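# Close the small wooden box's drawer and release

## Task

Push the drawer of the small wooden box fully closed so it stays shut without the robot holding it, with the box still standing upright on the table; then open the hand, let go and withdraw the arms.

## Robot and tools

Robot: a humanoid upper body on a stand at the table's near (-x) side, with two arms, left_arm (the robot's left, +y side) and right_arm (-y side). right_arm ends in a five-finger right hand; left_arm ends in a mirrored left hand. Something may occasionally nudge a loose object. Nothing may be pushed or knocked off the table.

World frame (used in results): table top is z = 0, +z up, +x away from the robot across the table, +y toward the robot's left. The table's near edge is at x = 0.18 m. Shoulders sit roughly 0.3-0.4 m above the table, about 0.10 m either side of y = 0; a hand point cannot get farther than 0.62 m from its shoulder. Reported hand positions may be off, more so at long reach, and the body may be slightly turned or tilted.

Hand point: a point 0.05 m in front of the palm, where a pinch meets. Its own axes: +z along straightened fingers (fingertips extend 0.06-0.07 m past it), +y out of the palm, +x across the palm toward the little finger on the right hand but toward the thumb on the left hand. A wrist bracket on the little-finger side protrudes 0.03 m past the point along +y and 0.11 m across the palm; it can strike things.

Row layout (used by execute_actions and move): 28 numbers, each in [-1, 1]. Numbers 1-14 are the left arm, 15-28 the right arm, in this order per arm: dx, dy, dz, rx, ry, rz, then hand: little, ring, middle, index, thumb_bend, thumb_turn, force_limit, speed. dx..rz are an offset, not a pose: a displacement of the hand point from its measured pose at the start of the action (for a move, from the last pose reported in a result), expressed in the hand point's own axes. Scale: 1.0 = 0.6 m for dx, dy, dz and 180 degrees for the rotation; rx, ry, rz form a single rotation vector. Each row is measured from that same start pose, not chained from the previous row. Zeros hold an arm in place. Finger numbers are absolute targets: +1 straight/open, -1 curled shut; thumb_bend +1 straight, -1 fully bent; thumb_turn +1 beside the palm, -1 across in front of it. A pinch is roughly index -0.22, thumb_bend -0.75, thumb_turn -0.57. force_limit maps -1..+1 to about 0..10 N fingertip force (thumb motors up to 15 N) and only stops closing; speed maps -1..+1 to near zero..full (full travel 0.6 s). Hand numbers are never 'no change': to keep a hand as it is, resend its previous eight numbers, or before any have been sent, its hand_measured six values followed by hand_force_limit and hand_speed. For a gentle grip close at speed -0.9 or below.

Tools:
- execute_actions {actions}: a list of actions; each action is a table of up to 15 rows, one per 1/30 s control step, the last row held for the remainder of 15 steps (0.5 s per action). An empty list just returns state and images.
- move {target, speed, blocking}: target is one 28-number row as above; both hand points travel in straight lines toward their offset targets and finish together, taking 0.5-10 s (cut off at 10 s). speed is m/s, 0.002 to 0.5, default 0.25 (rotation up to twice that in rad/s). Moves do not avoid obstacles or the other arm; a fast or deep push into contact presses hard. blocking=false returns after 0.5 s while motion continues; then only wait or stop are accepted until the move's end is reported.
- wait {seconds}: 0 to 10, lets the scene run with last commands held.
- stop {}: brakes a running move.
- zoom_image {camera, region}: camera is cam_head, cam_high, cam_left_wrist or cam_right_wrist; region [x0, y0, x1, y1] in pixels, at most 504 by 504.
- show_instructions {}: shows reference images.
- finished_scene {scene}: ends the scene (integer); irreversible, so only call once the drawer is shut and the hand is clear.

Control limits: each step the commanded pose is clipped to within 70 mm and 16 degrees of the measured pose, so big offsets may need several actions; position wins over orientation if both cannot be met. Joint speed is capped at 2.4 rad/s.

Reading results: a state line gives each hand point's end_effector_position (m) and end_effector_quat_wxyz in the world frame; 'Hand target' lines show where the controller is heading. hand_measured, hand_stopped_by (moving, target, force, stalled, fault) and hand_load_n (fingertip N, positive = pushed open) each list six values in motor order. A grip lost shows as loads dropping near 0. A move adds a 'move:' line with its ending (done, off_target, moving, held, fault) and limits (paced = pose clipped; held = steps blocked, after which the arm may jump fast). 'pose unreachable' means clearance checks altered the command. HELD in step readings marks restrained steps. Cameras: cam_head, cam_high, cam_left_wrist, cam_right_wrist, each 504x504.

Avoid: arms colliding or pressing on each other (any part, including fingers and bracket); contact torque reaching joint limits (23.5 N m for most joints, 4.7 N m for wrist pitch and yaw), which freezes that arm for 10 s; motor overheating from long holds (MOTOR HOT at 90 °C, arm drops at 120 °C); slamming the drawer, tipping the box, or shoving it off the table. Push the drawer front gently along its closing direction, then open the fingers and back away.

Each tool is called after "Call:" as a command line: name --argument value for each argument, lists and objects as JSON in quotes; but a table of rows of numbers goes row by row, as --pt "numbers of a row", without its own name.

## Session

Call:
execute_actions --actions '[]'

Call:
show_instructions

Scene clock: 0.00 s.
left_arm: end_effector_position=(+0.1512, +0.1921, +0.4383) hand_measured=(+1.000, +1.000, +1.000, +1.000, +1.000, +1.000) hand_load_n=(+0.0, +0.0, +0.0, +0.0, +0.0, +0.0) hand_stopped_by=(target, target, target, target, target, target) hand_force_limit=0.00 hand_speed=-0.80 end_effector_quat_wxyz=(-0.051, +0.105, -0.054, +0.992) | right_arm: end_effector_position=(+0.1805, -0.1469, +0.4668) hand_measured=(+1.000, +1.000, +1.000, +1.000, +1.000, +1.000) hand_load_n=(+0.0, +0.0, +0.0, +0.0, +0.0, +0.0) hand_stopped_by=(target, target, target, target, target, target) hand_force_limit=0.00 hand_speed=-0.80 end_effector_quat_wxyz=(+0.987, -0.054, +0.080, +0.127)
Joint positions: left_arm=[ 0.019  0.477  0.331 -0.564 -0.609 -1.063 -0.177] | right_arm=[ 0.042 -0.561 -0.347 -0.623  0.774 -1.065  0.157]
Joint velocities: left_arm=[ 0.008  0.008  0.002 -0.003  0.     0.     0.   ] | right_arm=[ 0.003  0.012  0.002 -0.008  0.003  0.     0.   ]
Joint torques (N m, as the arm reports them, + toward a larger angle): no reading
Hand target (left_arm): +0.151, +0.192, +0.438; -0.051, +0.105, -0.054, +0.992
Hand target (right_arm): +0.180, -0.147, +0.467; +0.987, -0.054, +0.080, +0.127
camera_calibration (this result's frames):
cam_left_wrist: T_world_to_cam=[[0.0473265, 0.99314, 0.106921, -0.245932], [-0.929884, 0.0828964, -0.358391, 0.278053], [-0.364796, -0.0824632, 0.927429, -0.198968], [0, 0, 0, 1]] pos_world=[0.197613, 0.204788, 0.310476]
cam_right_wrist: T_world_to_cam=[[-0.423353, 0.904225, -0.0561246, 0.24118], [-0.841453, -0.415411, -0.34553, 0.256195], [-0.335751, -0.0990548, 0.936728, -0.258343], [0, 0, 0, 1]] pos_world=[0.230941, -0.137245, 0.344056]

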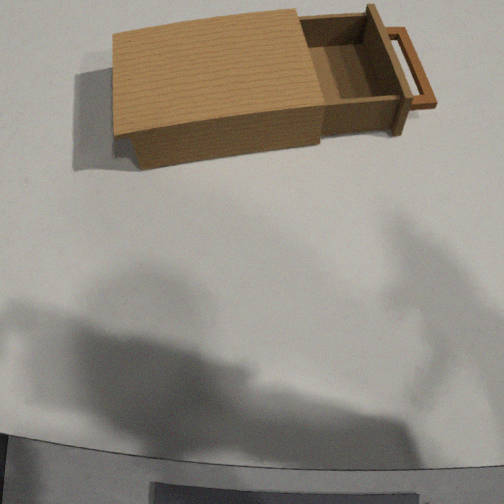

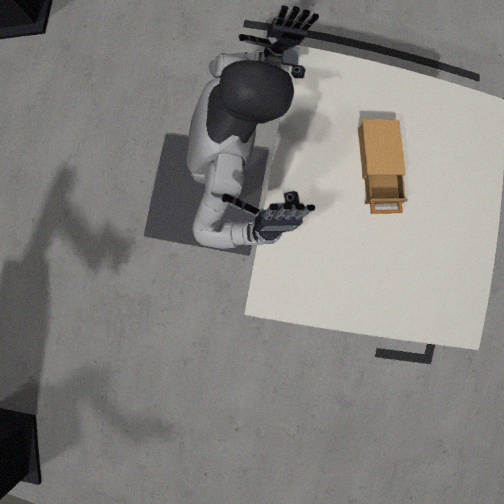

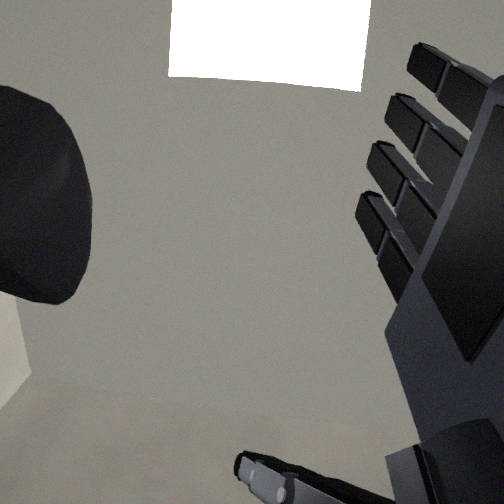

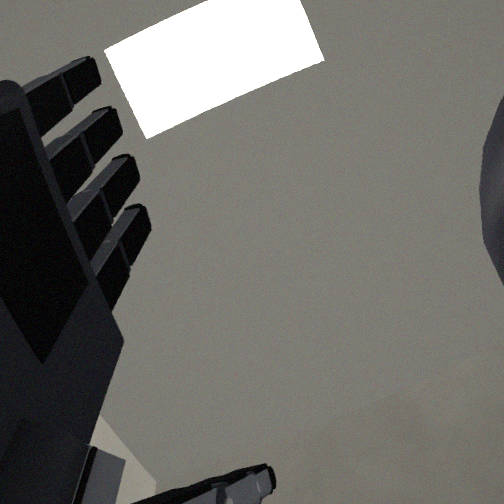

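Reference images for this scene: FIVE-FINGER LEFT HAND page 1, FIVE-FINGER HAND page 1.

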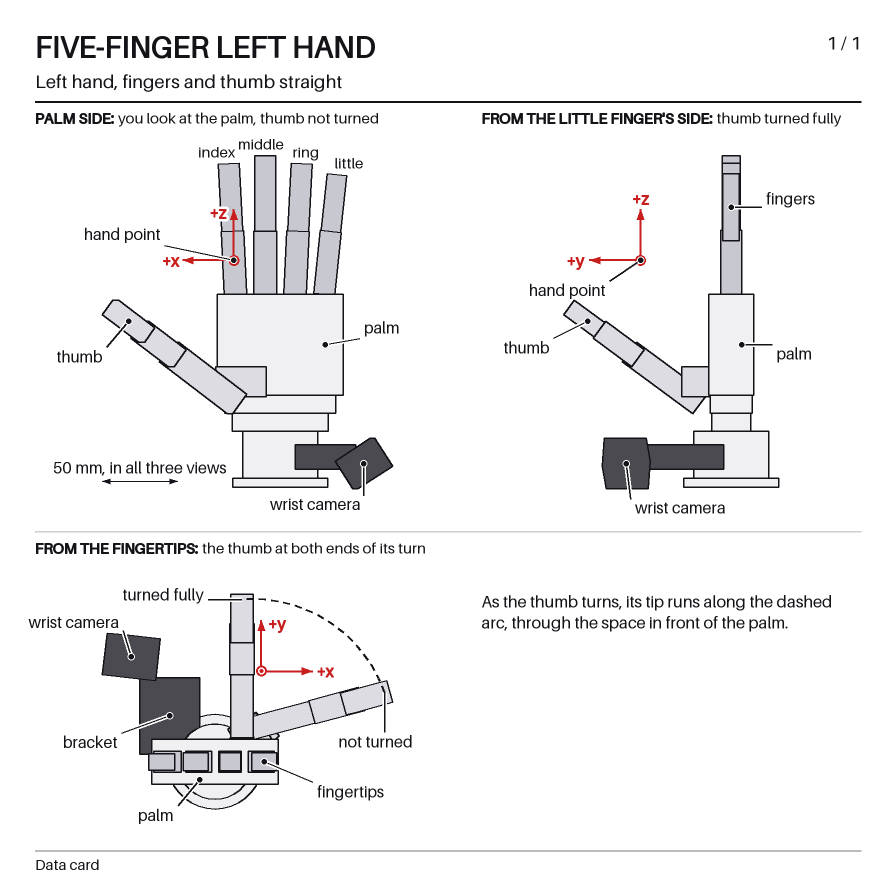

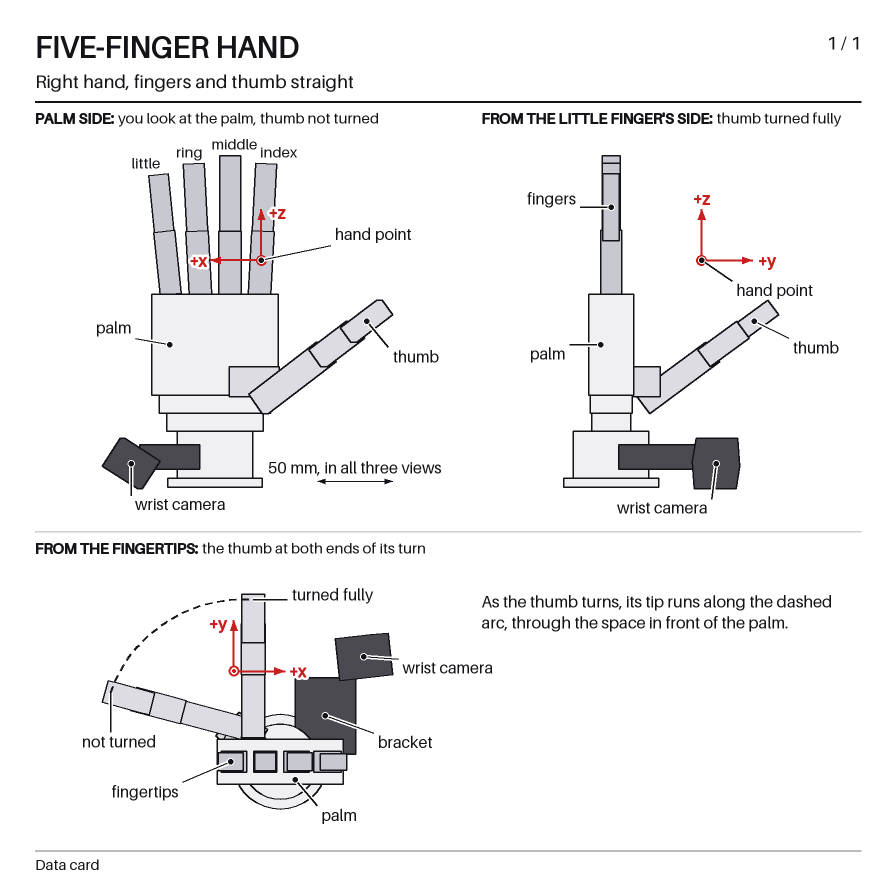

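Call:
move --target '[-0.581,0.094,-0.427,-0.237,-0.649,-0.06,1,1,1,1,-1,1,1,0,0.646,0.052,-0.488,-0.166,0.683,0.047,1,1,1,1,-1,1,1,0]' --speed 0.3

Scene clock: 28.70 s.
left_arm: end_effector_position=(+0.4445, +0.1989, +0.1142) hand_measured=(+1.000, +1.000, +1.000, +1.000, -1.000, +1.000) hand_load_n=(+0.0, +0.0, +0.0, +0.0, +0.0, +0.0) hand_stopped_by=(target, target, target, target, target, target) hand_force_limit=1.00 hand_speed=0.00 end_effector_quat_wxyz=(+0.028, +0.891, -0.272, +0.363) | right_arm: end_effector_position=(+0.5029, -0.0677, +0.1097) hand_measured=(+1.000, +1.000, +1.000, +1.000, -1.000, +1.000) hand_load_n=(+0.0, +0.0, +0.0, +0.0, +0.0, +0.0) hand_stopped_by=(target, target, target, target, target, target) hand_force_limit=1.00 hand_speed=0.00 end_effector_quat_wxyz=(+0.352, -0.332, +0.872, +0.073)
Joint positions: left_arm=[-1.08   0.996 -0.596  0.422 -0.57   0.682 -0.597] | right_arm=[-1.145 -0.898  0.634  0.652  0.639  0.629  0.554]
Joint velocities: left_arm=[-0.012 -0.002 -0.008  0.002  0.002 -0.008  0.   ] | right_arm=[ 0.002  0.003  0.012  0.014  0.003 -0.015  0.011]
Joint torques (N m, as the arm reports them, + toward a larger angle): left_arm=[-3.82  3.22  2.25 -0.47  0.65 -0.57  0.07] | right_arm=[-7.08 -6.07 -3.1  -1.67 -1.03 -0.76 -0.05]
Hand target (left_arm): +0.445, +0.198, +0.114; +0.028, +0.890, -0.274, +0.363
Hand target (right_arm): +0.503, -0.067, +0.109; +0.352, -0.335, +0.871, +0.073
Off the commanded pose (left_arm): 0.005 m, 1 deg.
Off the commanded pose (right_arm): 0.008 m, 2 deg.
move: off_target (left_arm, right_arm)
camera_calibration (this result's frames):
cam_left_wrist: T_world_to_cam=[[0.433162, 0.900306, 0.0426549, -0.377552], [0.1949, -0.139767, 0.970814, -0.1734], [0.879991, -0.412206, -0.236011, -0.145796], [0, 0, 0, 1]] pos_world=[0.325636, 0.255578, 0.150034]
cam_right_wrist: T_world_to_cam=[[-0.529713, 0.848082, 0.0126805, 0.328177], [0.252679, 0.143517, 0.956847, -0.218286], [0.809665, 0.510058, -0.290315, -0.208013], [0, 0, 0, 1]] pos_world=[0.397417, -0.140895, 0.144316]

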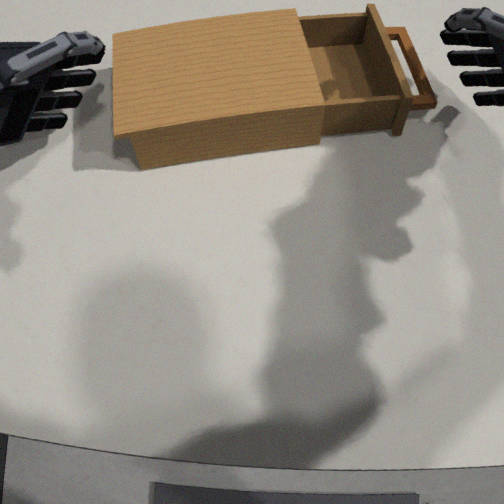

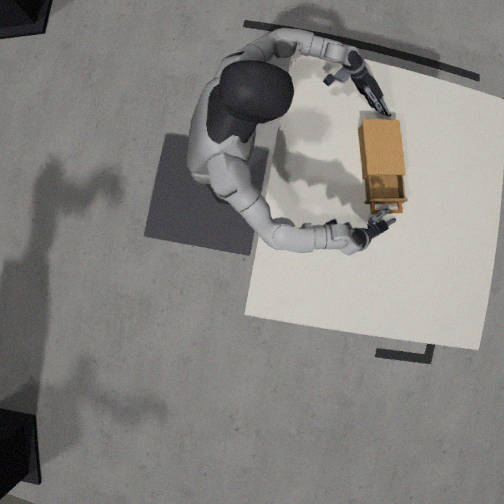

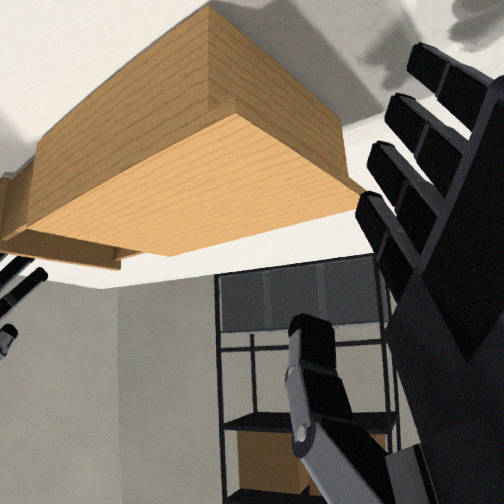

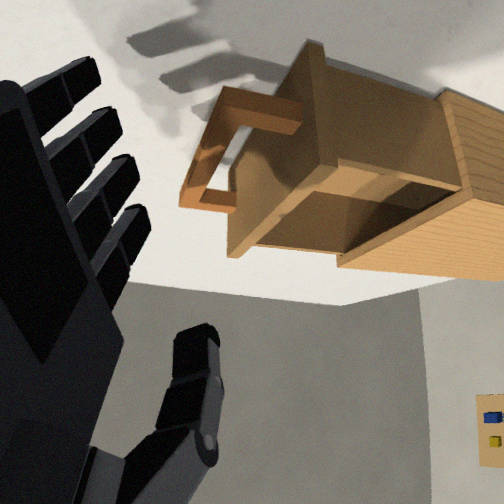

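Call:
move --target '[0.035,0.06,0.032,0,0,0,1,1,1,1,-1,1,1,0,-0.107,0.209,0.038,0,0,0,1,1,1,1,-1,1,1,0]' --speed 0.05

Scene clock: 40.43 s.
left_arm: end_effector_position=(+0.4525, +0.1839, +0.1050) hand_measured=(+1.000, +1.000, +1.000, +1.000, -1.000, +1.000) hand_load_n=(+0.0, +0.0, +0.5, +0.0, +0.0, +0.0) hand_stopped_by=(target, target, target, target, target, target) hand_force_limit=1.00 hand_speed=0.00 end_effector_quat_wxyz=(-0.013, +0.900, -0.255, +0.353) | right_arm: end_effector_position=(+0.4873, +0.0267, +0.1148) hand_measured=(+1.000, +1.000, +1.000, +1.000, -1.000, +1.000) hand_load_n=(+0.5, +0.0, +0.0, +0.0, +0.0, +0.0) hand_stopped_by=(target, target, target, target, target, target) hand_force_limit=1.00 hand_speed=0.00 end_effector_quat_wxyz=(+0.351, -0.316, +0.881, +0.003)
Joint positions: left_arm=[-1.077  0.927 -0.57   0.293 -0.568  0.864 -0.411] | right_arm=[-1.152 -0.599  0.441  0.207  0.687  1.206 -0.054]
Joint velocities: left_arm=[ 0.005 -0.002  0.02   0.005  0.012  0.006  0.   ] | right_arm=[-0.008  0.023 -0.032  0.    -0.054  0.027  0.001]
Joint torques (N m, as the arm reports them, + toward a larger angle): left_arm=[-3.86  0.53  2.22 -1.76 -0.07 -0.99 -0.58] | right_arm=[-8.01  1.62 -2.75 -4.24  1.39 -1.73  1.41]
Hand target (left_arm): +0.448, +0.155, +0.109; +0.027, +0.891, -0.273, +0.362
Hand target (right_arm): +0.467, +0.068, +0.124; +0.352, -0.339, +0.870, +0.070
Off the commanded pose (left_arm): 0.030 m, 5 deg.
Off the commanded pose (right_arm): 0.048 m, 8 deg.
move: off_target (left_arm, right_arm)
camera_calibration (this result's frames):
cam_left_wrist: T_world_to_cam=[[0.374448, 0.92152, 0.102906, -0.350794], [0.208191, -0.1917, 0.959118, -0.16336], [0.903574, -0.337716, -0.263634, -0.182602], [0, 0, 0, 1]] pos_world=[0.330359, 0.23028, 0.14464]
cam_right_wrist: T_world_to_cam=[[-0.454946, 0.884605, -0.102458, 0.215579], [0.235179, 0.230319, 0.944269, -0.225092], [0.858903, 0.405495, -0.312823, -0.26063], [0, 0, 0, 1]] pos_world=[0.374869, -0.0331749, 0.153104]

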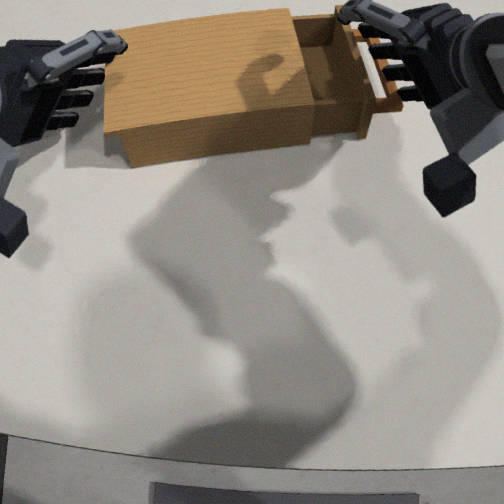

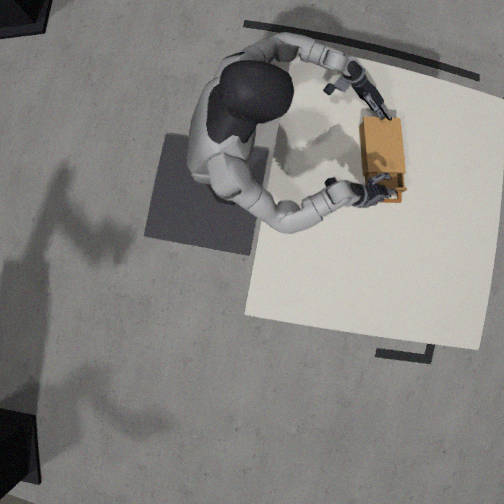

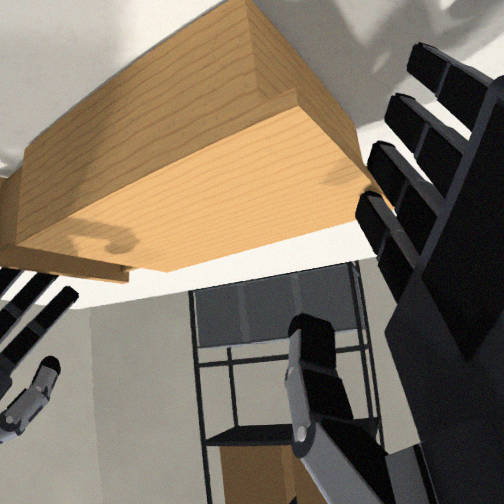

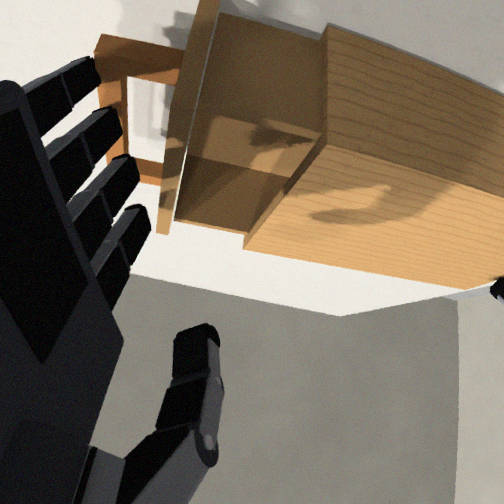

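Call:
move --target '[0,-0.01,0,-0.025,0,0.025,1,1,1,1,-1,1,1,0,0.03,-0.045,-0.015,-0.035,0,-0.035,1,1,1,1,-1,1,1,0]' --speed 0.07

Call:
move --target '[0.02,0.06,0.03,0,0,0,1,1,1,1,-1,1,1,0,-0.075,0.16,0.035,0,0,0,1,1,1,1,-1,1,1,0]' --speed 0.06

Scene clock: 55.97 s.
left_arm: end_effector_position=(+0.4565, +0.1906, +0.1067) hand_measured=(+1.000, +1.000, +1.000, +1.000, -1.000, +1.000) hand_load_n=(+0.0, +0.0, +0.0, +0.0, +0.0, +0.0) hand_stopped_by=(target, target, target, target, target, target) hand_force_limit=1.00 hand_speed=0.00 end_effector_quat_wxyz=(+0.008, +0.890, -0.299, +0.344) | right_arm: end_effector_position=(+0.4868, -0.0062, +0.1154) hand_measured=(+1.000, +1.000, +1.000, +1.000, -1.000, +1.000) hand_load_n=(+0.0, +0.0, +0.0, +0.0, +0.0, +0.0) hand_stopped_by=(target, target, target, target, target, target) hand_force_limit=1.00 hand_speed=0.00 end_effector_quat_wxyz=(+0.333, -0.378, +0.863, +0.035)
Joint positions: left_arm=[-1.192  0.914 -0.68   0.535 -0.481  0.682 -0.628] | right_arm=[-1.211 -0.793  0.622  0.36   0.615  0.969  0.348]
Joint velocities: left_arm=[-0.005 -0.017 -0.012  0.012  0.002 -0.005  0.   ] | right_arm=[-0.003  0.005  0.017  0.006  0.002 -0.005  0.   ]
Joint torques (N m, as the arm reports them, + toward a larger angle): left_arm=[-4.15  2.63  1.89 -0.47  0.65 -0.58  0.07] | right_arm=[-7.82 -5.25 -3.3  -1.96 -1.28 -0.73 -0.09]
Hand target (left_arm): +0.456, +0.188, +0.106; +0.009, +0.889, -0.303, +0.344
Hand target (right_arm): +0.487, -0.007, +0.116; +0.333, -0.379, +0.863, +0.033
Off the commanded pose (left_arm): 0.002 m, 1 deg.
Off the commanded pose (right_arm): 0.001 m, 1 deg.
move: done
camera_calibration (this result's frames):
cam_left_wrist: T_world_to_cam=[[0.46449, 0.880775, 0.0921078, -0.390837], [0.20992, -0.210551, 0.954779, -0.161301], [0.860339, -0.42415, -0.282691, -0.145279], [0, 0, 0, 1]] pos_world=[0.340389, 0.248657, 0.148936]
cam_right_wrist: T_world_to_cam=[[-0.581011, 0.809804, -0.081507, 0.303051], [0.236818, 0.264017, 0.934993, -0.217486], [0.778681, 0.523939, -0.345173, -0.203127], [0, 0, 0, 1]] pos_world=[0.385752, -0.081566, 0.157935]

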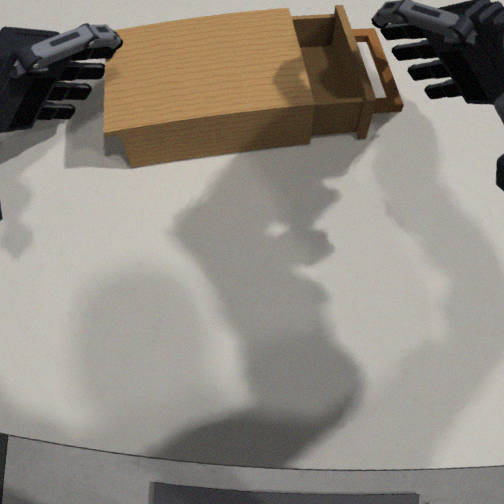

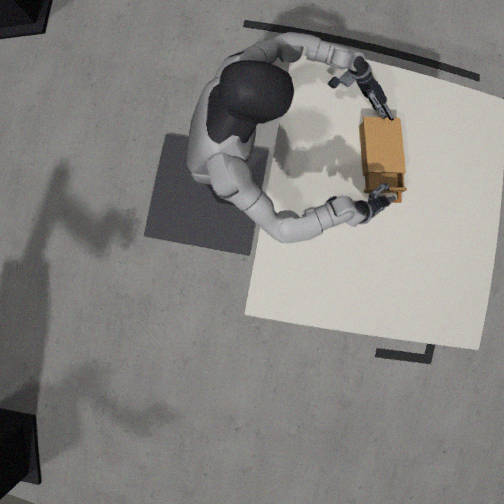

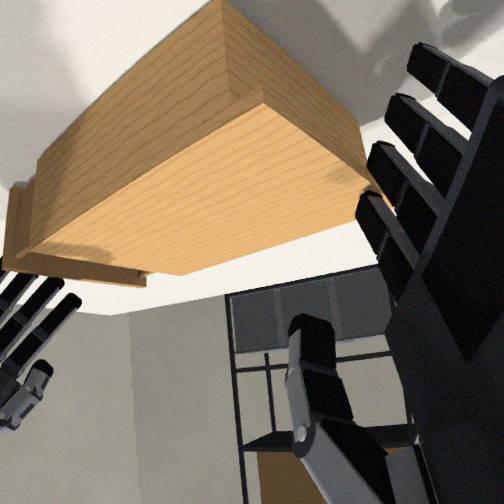

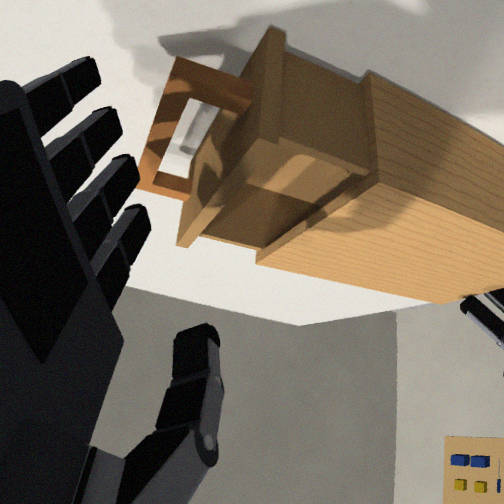

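Scene clock: 58.13 s.
left_arm: end_effector_position=(+0.4635, +0.1852, +0.1010) hand_measured=(+1.000, +1.000, +1.000, +1.000, -1.000, +1.000) hand_load_n=(+0.0, +0.0, +0.5, +0.0, +0.0, +0.0) hand_stopped_by=(target, target, target, target, target, target) hand_force_limit=1.00 hand_speed=0.00 end_effector_quat_wxyz=(-0.042, +0.894, -0.280, +0.347) | right_arm: end_effector_position=(+0.4806, +0.0488, +0.1068) hand_measured=(+1.000, +1.000, +1.000, +1.000, -1.000, +1.000) hand_load_n=(+0.5, +0.0, +0.0, +0.0, +0.0, +0.0) hand_stopped_by=(target, target, target, target, target, target) hand_force_limit=1.00 hand_speed=0.00 end_effector_quat_wxyz=(+0.338, -0.355, +0.871, -0.043)
Joint positions: left_arm=[-1.15   0.881 -0.631  0.381 -0.476  0.836 -0.444] | right_arm=[-1.221 -0.472  0.484  0.225  0.56   1.314 -0.08 ]
Joint velocities: left_arm=[-0.002 -0.003 -0.002  0.006  0.018  0.003  0.   ] | right_arm=[ 0.014  0.011 -0.011  0.    -0.054  0.016  0.045]
Joint torques (N m, as the arm reports them, + toward a larger angle): left_arm=[-3.16 -0.4   1.33 -1.63 -0.2  -0.74 -0.7 ] | right_arm=[-7.68  3.03 -2.72 -3.89  1.37 -1.88  1.57]
Hand target (left_arm): +0.453, +0.152, +0.094; +0.006, +0.891, -0.299, +0.343
Hand target (right_arm): +0.454, +0.094, +0.112; +0.334, -0.382, +0.861, +0.033
Off the commanded pose (left_arm): 0.036 m, 6 deg.
Off the commanded pose (right_arm): 0.054 m, 9 deg.
move: off_target (left_arm, right_arm)
camera_calibration (this result's frames):
cam_left_wrist: T_world_to_cam=[[0.397437, 0.90163, 0.170607, -0.369513], [0.19626, -0.26514, 0.944025, -0.1409], [0.896396, -0.341707, -0.28233, -0.187183], [0, 0, 0, 1]] pos_world=[0.342302, 0.231844, 0.143207]
cam_right_wrist: T_world_to_cam=[[-0.489803, 0.846234, -0.209718, 0.222218], [0.210407, 0.348175, 0.913511, -0.211576], [0.846063, 0.403314, -0.348591, -0.256257], [0, 0, 0, 1]] pos_world=[0.37017, -0.011031, 0.150551]

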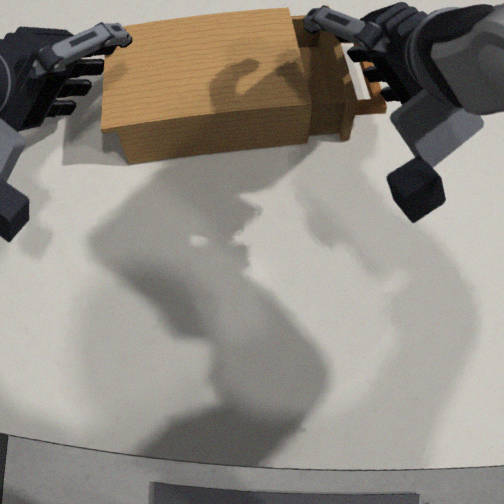

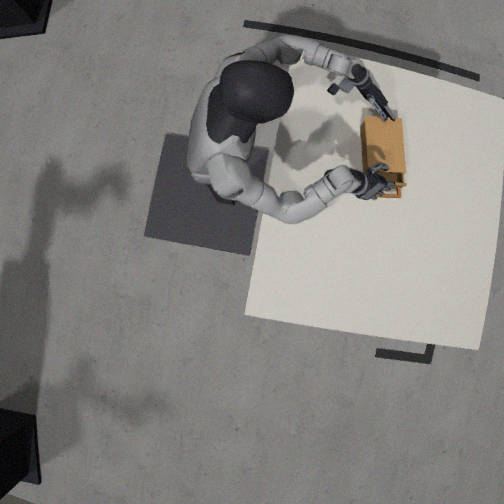

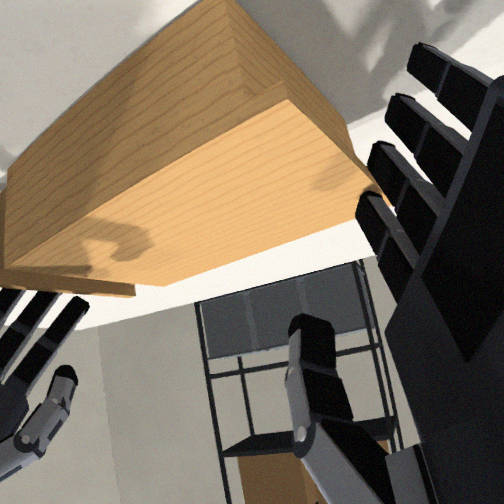

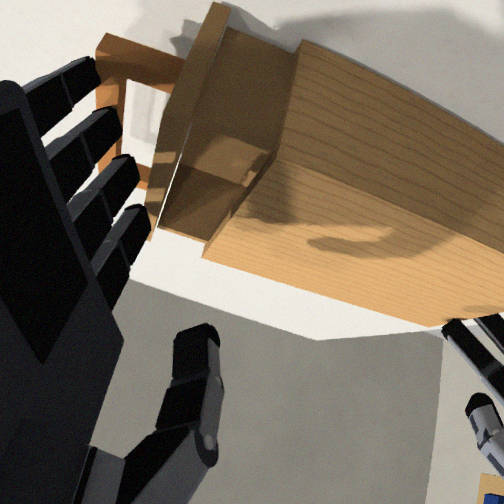

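Call:
move --target '[-0.022,-0.015,-0.042,-0.043,0.022,-0.021,1,1,1,1,-1,1,1,0,0.047,-0.075,-0.013,-0.064,-0.038,0.037,1,1,1,1,-1,1,1,0]' --speed 0.07

Call:
move --target '[0.02,0.065,0.04,0,0,0,1,1,1,1,-1,1,1,0,-0.06,0.16,0.06,0,0,0,1,1,1,1,-1,1,1,0]' --speed 0.06

Scene clock: 83.47 s.
left_arm: end_effector_position=(+0.4453, +0.2025, +0.1142) hand_measured=(+1.000, +1.000, +1.000, +1.000, -1.000, +1.000) hand_load_n=(+0.0, +0.0, +0.0, +0.0, +0.0, +0.0) hand_stopped_by=(target, target, target, target, target, target) hand_force_limit=1.00 hand_speed=0.00 end_effector_quat_wxyz=(+0.039, +0.891, -0.274, +0.359) | right_arm: end_effector_position=(+0.4880, -0.0026, +0.1101) hand_measured=(+1.000, +1.000, +1.000, +1.000, -1.000, +1.000) hand_load_n=(+0.0, +0.0, +0.0, +0.0, +0.0, +0.0) hand_stopped_by=(target, target, target, target, target, target) hand_force_limit=1.00 hand_speed=0.00 end_effector_quat_wxyz=(+0.353, -0.335, +0.869, +0.087)
Joint positions: left_arm=[-1.096  0.968 -0.57   0.499 -0.504  0.655 -0.68 ] | right_arm=[-1.088 -0.728  0.46   0.389  0.563  0.897  0.378]
Joint velocities: left_arm=[-0.003 -0.008  0.002  0.    -0.008  0.    -0.002] | right_arm=[ 0.     0.006 -0.009 -0.005  0.    -0.001  0.002]
Joint torques (N m, as the arm reports them, + toward a larger angle): left_arm=[-3.61  3.4   2.5  -0.5   0.4  -0.55  0.06] | right_arm=[-6.97 -5.21 -3.28 -2.28 -0.86 -0.78 -0.06]
Hand target (left_arm): +0.445, +0.203, +0.114; +0.041, +0.891, -0.273, +0.359
Hand target (right_arm): +0.488, -0.003, +0.110; +0.353, -0.334, +0.869, +0.089
Off the commanded pose (left_arm): 0.002 m, 0 deg.
Off the commanded pose (right_arm): 0.002 m, 0 deg.
move: done
camera_calibration (this result's frames):
cam_left_wrist: T_world_to_cam=[[0.444005, 0.895727, 0.0230708, -0.382841], [0.207245, -0.127711, 0.969917, -0.180893], [0.871728, -0.425866, -0.242339, -0.137792], [0, 0, 0, 1]] pos_world=[0.32759, 0.261138, 0.150892]
cam_right_wrist: T_world_to_cam=[[-0.542915, 0.83903, 0.035667, 0.268938], [0.256328, 0.12512, 0.958458, -0.226191], [0.799712, 0.529503, -0.282997, -0.224858], [0, 0, 0, 1]] pos_world=[0.383812, -0.0782832, 0.143568]

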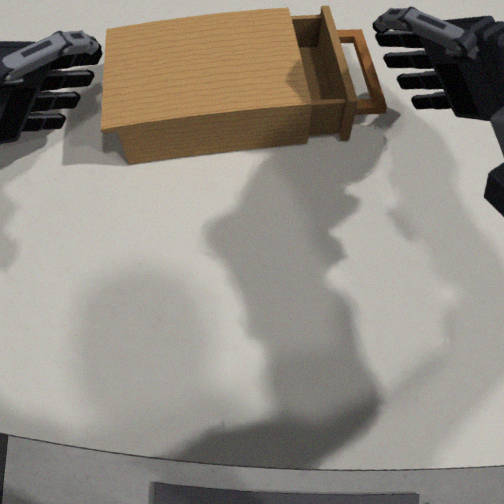

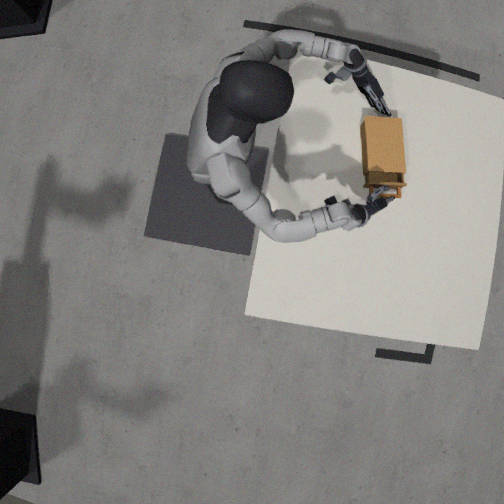

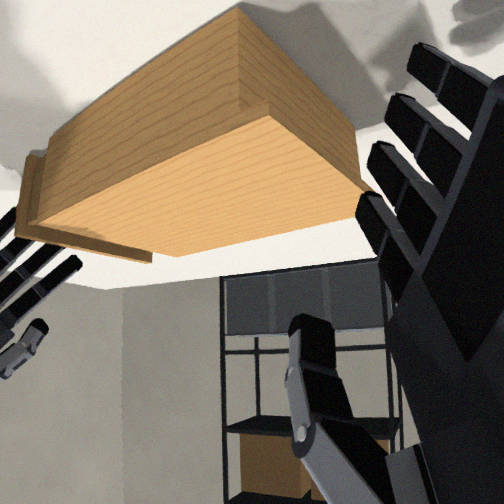

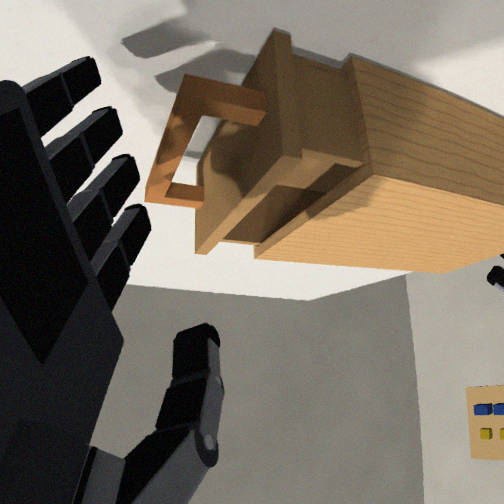

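Scene clock: 85.57 s.
left_arm: end_effector_position=(+0.4526, +0.1910, +0.1040) hand_measured=(+1.000, +1.000, +1.000, +1.000, -1.000, +1.000) hand_load_n=(+0.0, +0.0, +0.5, +0.0, +0.0, +0.0) hand_stopped_by=(target, target, target, target, target, target) hand_force_limit=1.00 hand_speed=0.00 end_effector_quat_wxyz=(-0.008, +0.897, -0.257, +0.358) | right_arm: end_effector_position=(+0.4992, +0.0353, +0.0980) hand_measured=(+1.000, +1.000, +1.000, +1.000, -1.000, +1.000) hand_load_n=(+0.0, +0.0, +1.5, +0.0, +0.0, +0.0) hand_stopped_by=(target, target, target, target, target, target) hand_force_limit=1.00 hand_speed=0.00 end_effector_quat_wxyz=(+0.364, -0.305, +0.880, -0.010)
Joint positions: left_arm=[-1.054  0.919 -0.531  0.335 -0.504  0.815 -0.478] | right_arm=[-1.126 -0.464  0.391  0.304  0.468  1.14  -0.005]
Joint velocities: left_arm=[ 0.008 -0.012 -0.006  0.     0.014  0.003  0.   ] | right_arm=[ 0.009  0.014 -0.051  0.02  -0.078  0.     0.046]
Joint torques (N m, as the arm reports them, + toward a larger angle): left_arm=[-3.19 -0.11  1.3  -1.65 -0.19 -0.81 -0.6 ] | right_arm=[-7.73  4.67 -1.26 -4.46  2.14 -1.8   2.25]
Hand target (left_arm): +0.445, +0.159, +0.100; +0.037, +0.892, -0.275, +0.357
Hand target (right_arm): +0.466, +0.094, +0.104; +0.354, -0.338, +0.868, +0.085
Off the commanded pose (left_arm): 0.034 m, 6 deg.
Off the commanded pose (right_arm): 0.076 m, 12 deg; position clipped at the last step of the last action.
move: off_target (left_arm, right_arm); limits=paced
camera_calibration (this result's frames):
cam_left_wrist: T_world_to_cam=[[0.380903, 0.919565, 0.0965096, -0.359204], [0.198832, -0.183399, 0.96272, -0.158777], [0.902983, -0.347513, -0.252696, -0.179603], [0, 0, 0, 1]] pos_world=[0.33057, 0.238777, 0.142139]
cam_right_wrist: T_world_to_cam=[[-0.425618, 0.896382, -0.123889, 0.198745], [0.211156, 0.231511, 0.94964, -0.20256], [0.879922, 0.378024, -0.287812, -0.291578], [0, 0, 0, 1]] pos_world=[0.383927, -0.0210331, 0.133061]

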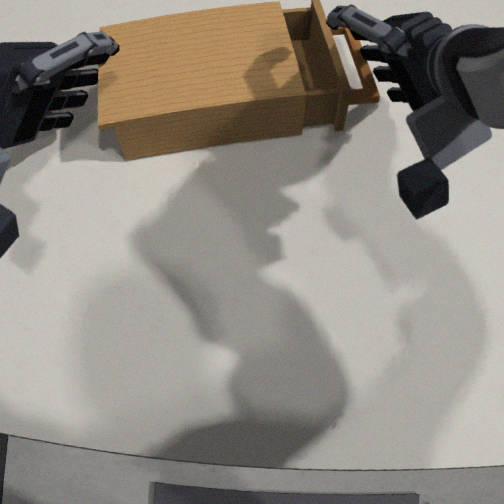

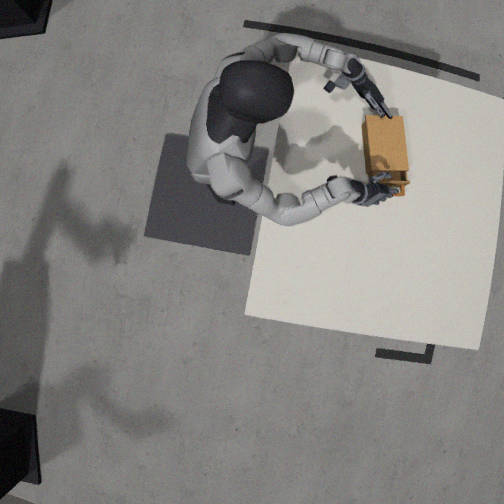

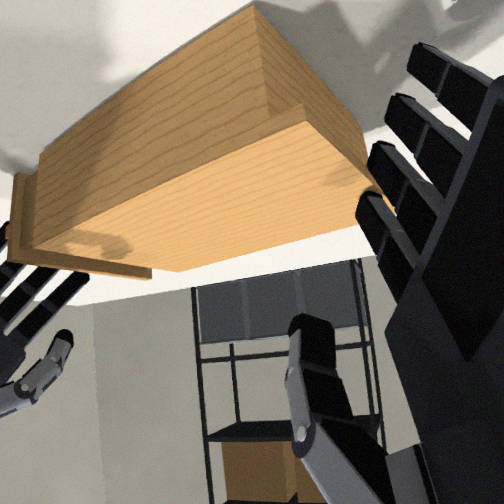

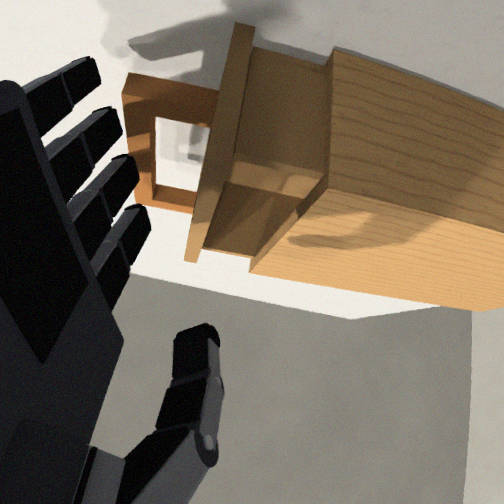

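Call:
move --target '[0,-0.025,-0.02,-0.03,0.01,0.02,1,1,1,1,-1,1,1,0,0.064,-0.043,-0.068,-0.063,-0.017,0.001,1,1,1,1,-1,1,1,0]' --speed 0.07

Call:
move --target '[0.02,0.065,0.035,0,0,0,1,1,1,1,-1,1,1,0,-0.05,0.15,0.05,0,0,0,1,1,1,1,-1,1,1,0]' --speed 0.05

Scene clock: 108.50 s.
left_arm: end_effector_position=(+0.4535, +0.2050, +0.1164) hand_measured=(+1.000, +1.000, +1.000, +1.000, -1.000, +1.000) hand_load_n=(+0.0, +0.0, +0.0, +0.0, +0.0, +0.0) hand_stopped_by=(target, target, target, target, target, target) hand_force_limit=1.00 hand_speed=0.00 end_effector_quat_wxyz=(+0.029, +0.883, -0.298, +0.362) | right_arm: end_effector_position=(+0.4657, -0.0156, +0.1073) hand_measured=(+1.000, +1.000, +1.000, +1.000, -1.000, +1.000) hand_load_n=(+0.0, +0.0, +0.0, +0.0, +0.0, +0.0) hand_stopped_by=(target, target, target, target, target, target) hand_force_limit=1.00 hand_speed=0.00 end_effector_quat_wxyz=(+0.354, -0.336, +0.869, +0.084)
Joint positions: left_arm=[-1.164  0.935 -0.609  0.617 -0.439  0.568 -0.739] | right_arm=[-0.929 -0.764  0.338  0.164  0.528  0.988  0.368]
Joint velocities: left_arm=[-0.003  0.008 -0.009  0.     0.002 -0.003  0.   ] | right_arm=[ 0.003  0.014  0.003 -0.008 -0.005  0.     0.004]
Joint torques (N m, as the arm reports them, + toward a larger angle): left_arm=[-4.03  3.15  1.8  -0.53  0.59 -0.53  0.08] | right_arm=[-5.99 -5.3  -3.63 -2.67 -0.72 -0.78  0.01]
Hand target (left_arm): +0.453, +0.205, +0.116; +0.029, +0.882, -0.300, +0.361
Hand target (right_arm): +0.465, -0.014, +0.108; +0.355, -0.336, +0.868, +0.087
Off the commanded pose (left_arm): 0.002 m, 1 deg.
Off the commanded pose (right_arm): 0.003 m, 0 deg.
move: done
camera_calibration (this result's frames):
cam_left_wrist: T_world_to_cam=[[0.478078, 0.876297, 0.0595344, -0.404486], [0.18266, -0.165496, 0.969147, -0.165465], [0.859114, -0.452454, -0.239184, -0.13256], [0, 0, 0, 1]] pos_world=[0.337484, 0.267089, 0.152735]
cam_right_wrist: T_world_to_cam=[[-0.542186, 0.839795, 0.0279076, 0.268363], [0.253022, 0.131504, 0.958481, -0.214565], [0.801258, 0.526737, -0.283786, -0.201701], [0, 0, 0, 1]] pos_world=[0.361407, -0.0909104, 0.140927]

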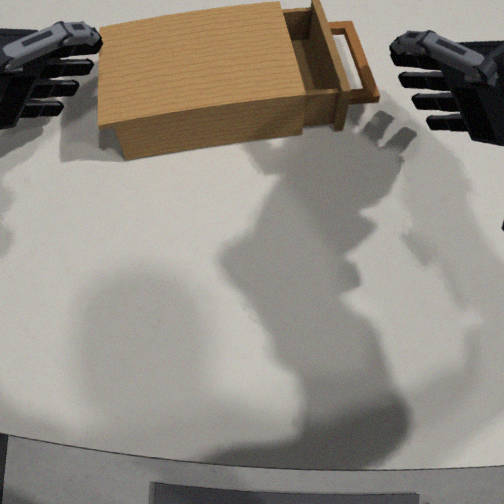

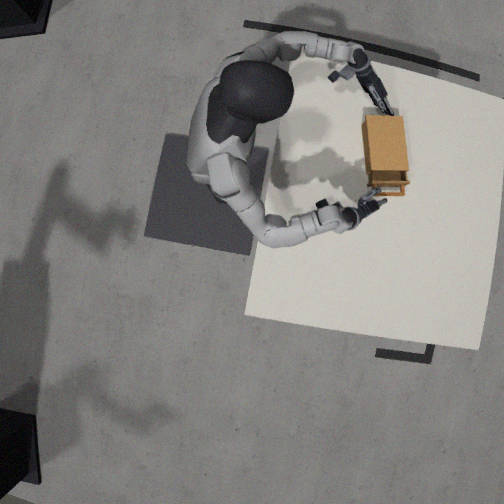

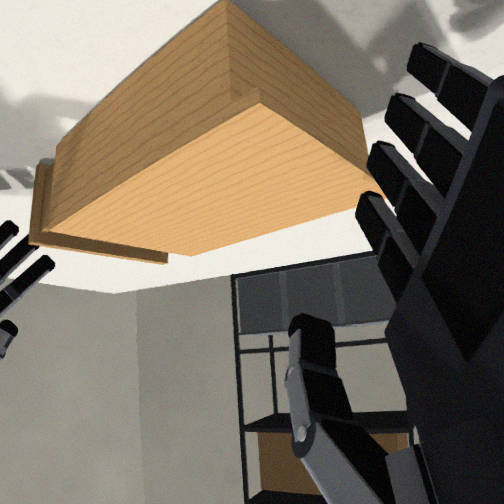

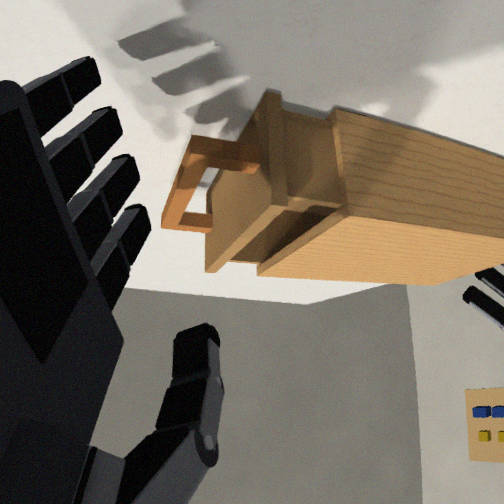

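Scene clock: 110.77 s.
left_arm: end_effector_position=(+0.4556, +0.1947, +0.1030) hand_measured=(+1.000, +1.000, +1.000, +1.000, -1.000, +1.000) hand_load_n=(+0.0, +0.0, +0.5, +0.0, +0.0, +0.0) hand_stopped_by=(target, target, target, target, target, target) hand_force_limit=1.00 hand_speed=0.00 end_effector_quat_wxyz=(-0.016, +0.892, -0.279, +0.356) | right_arm: end_effector_position=(+0.4688, +0.0262, +0.0945) hand_measured=(+1.000, +1.000, +1.000, +1.000, -1.000, +1.000) hand_load_n=(+0.0, +0.0, +1.0, +0.0, +0.0, +0.0) hand_stopped_by=(target, target, target, target, target, target) hand_force_limit=1.00 hand_speed=0.00 end_effector_quat_wxyz=(+0.364, -0.308, +0.879, -0.005)
Joint positions: left_arm=[-1.088  0.909 -0.559  0.401 -0.437  0.76  -0.542] | right_arm=[-0.957 -0.475  0.302  0.017  0.434  1.273 -0.018]
Joint velocities: left_arm=[ 0.005 -0.006  0.021 -0.017  0.003  0.004  0.   ] | right_arm=[-0.008  0.018 -0.032  0.    -0.064  0.017  0.037]
Joint torques (N m, as the arm reports them, + toward a larger angle): left_arm=[-3.64  0.04  1.62 -1.76 -0.06 -0.91 -0.63] | right_arm=[-7.08  3.34 -0.82 -4.14  1.98 -1.61  2.03]
Hand target (left_arm): +0.449, +0.163, +0.103; +0.028, +0.883, -0.299, +0.361
Hand target (right_arm): +0.439, +0.076, +0.101; +0.355, -0.339, +0.867, +0.081
Off the commanded pose (left_arm): 0.034 m, 6 deg.
Off the commanded pose (right_arm): 0.061 m, 11 deg.
move: off_target (left_arm, right_arm)
camera_calibration (this result's frames):
cam_left_wrist: T_world_to_cam=[[0.413974, 0.901432, 0.12667, -0.378314], [0.187701, -0.220694, 0.957112, -0.144895], [0.890727, -0.372443, -0.260561, -0.169976], [0, 0, 0, 1]] pos_world=[0.335211, 0.24574, 0.142312]
cam_right_wrist: T_world_to_cam=[[-0.43599, 0.892283, -0.117236, 0.197849], [0.211143, 0.228051, 0.950479, -0.190696], [0.874832, 0.389646, -0.287827, -0.260299], [0, 0, 0, 1]] pos_world=[0.354242, -0.031624, 0.129527]

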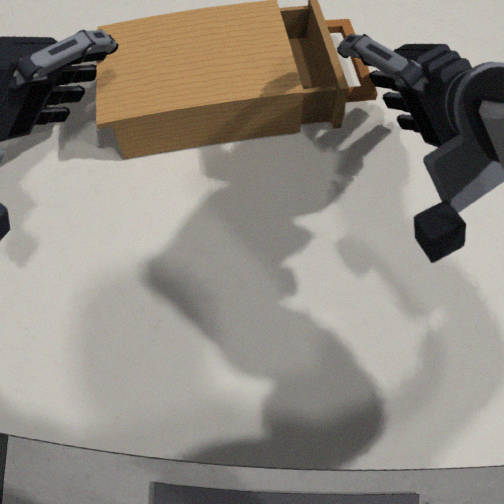

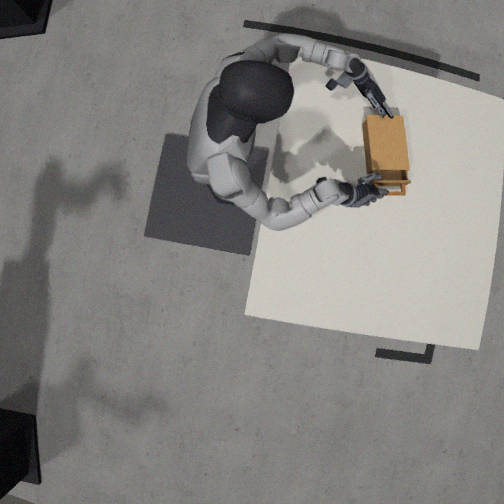

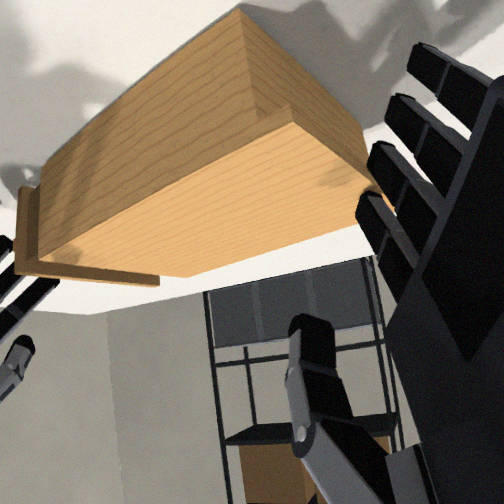

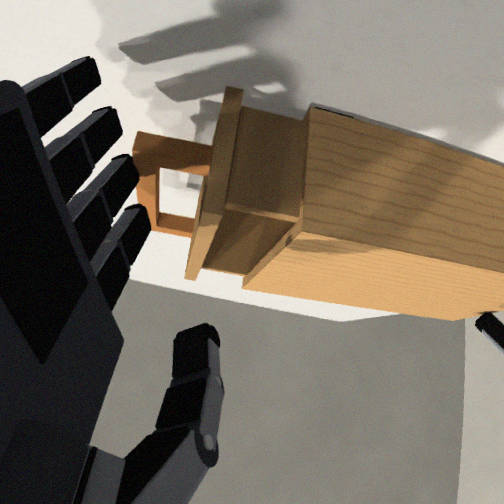

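Call:
move --target '[0.045,-0.03,0.03,0.059,0.008,-0.17,1,1,1,1,-1,1,1,0,-0.013,-0.095,0.009,-0.023,-0.017,0.086,1,1,1,1,-1,1,1,0]' --speed 0.06

Scene clock: 156.87 s.
left_arm: end_effector_position=(+0.4879, +0.1942, +0.1081) hand_measured=(+1.000, +1.000, +1.000, +1.000, -1.000, +1.000) hand_load_n=(+0.0, +0.0, +0.0, +0.0, +0.0, +0.0) hand_stopped_by=(target, target, target, target, target, target) hand_force_limit=1.00 hand_speed=0.00 end_effector_quat_wxyz=(-0.001, +0.927, -0.007, +0.376) | right_arm: end_effector_position=(+0.5067, -0.0135, +0.1074) hand_measured=(+1.000, +1.000, +1.000, +1.000, -1.000, +1.000) hand_load_n=(+0.0, +0.0, +0.0, +0.0, +0.0, +0.0) hand_stopped_by=(target, target, target, target, target, target) hand_force_limit=1.00 hand_speed=0.00 end_effector_quat_wxyz=(+0.371, -0.200, +0.903, +0.084)
Joint positions: left_arm=[-0.957  0.599 -0.08   0.258 -0.617  1.144  0.055] | right_arm=[-0.96  -0.522  0.101  0.294  0.43   1.074  0.194]
Joint velocities: left_arm=[-0.005  0.006  0.028 -0.006 -0.015  0.005  0.   ] | right_arm=[ 0.002  0.003  0.006  0.    -0.009  0.     0.004]
Joint torques (N m, as the arm reports them, + toward a larger angle): left_arm=[-3.65  2.43  1.62 -1.51  0.46 -0.52  0.15] | right_arm=[-7.05 -5.01 -2.72 -2.95 -0.81 -0.83  0.01]
Hand target (left_arm): +0.487, +0.193, +0.108; +0.001, +0.927, -0.006, +0.375
Hand target (right_arm): +0.508, -0.014, +0.109; +0.373, -0.199, +0.902, +0.085
Off the commanded pose (left_arm): 0.005 m, 1 deg.
Off the commanded pose (right_arm): 0.002 m, 0 deg.
move: off_target (left_arm)
camera_calibration (this result's frames):
cam_left_wrist: T_world_to_cam=[[-0.0723044, 0.992273, -0.100827, -0.147628], [0.204199, 0.113678, 0.972306, -0.23052], [0.976255, 0.0497131, -0.210841, -0.326663], [0, 0, 0, 1]] pos_world=[0.355304, 0.188932, 0.140377]
cam_right_wrist: T_world_to_cam=[[-0.305539, 0.943573, 0.127733, 0.159631], [0.280953, -0.0388368, 0.958935, -0.241853], [0.909786, 0.328879, -0.253234, -0.296518], [0, 0, 0, 1]] pos_world=[0.386491, -0.0624973, 0.136443]

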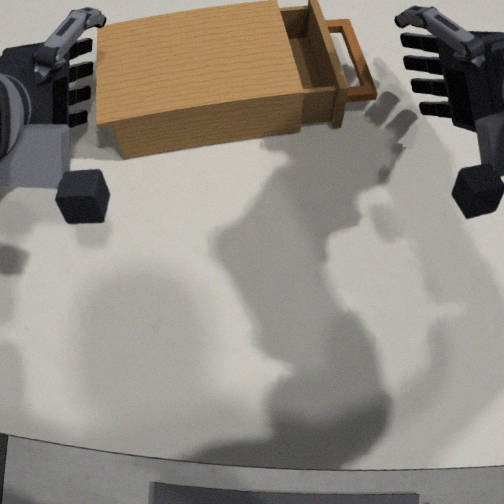

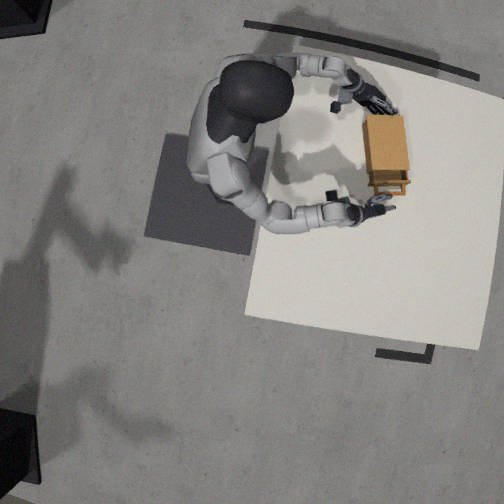

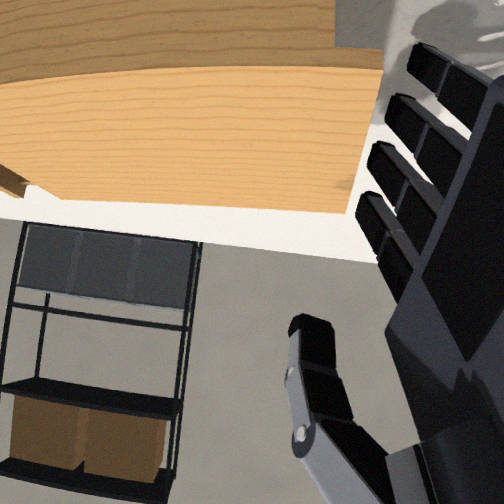

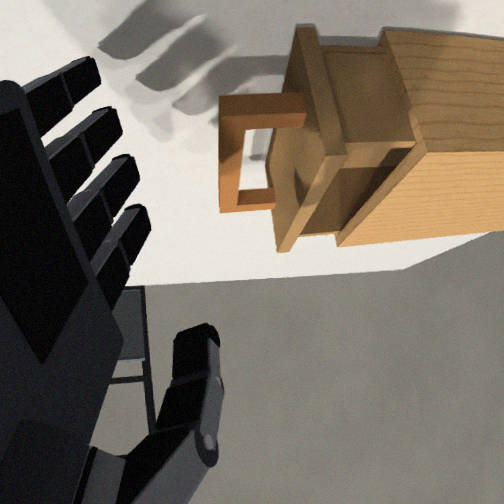

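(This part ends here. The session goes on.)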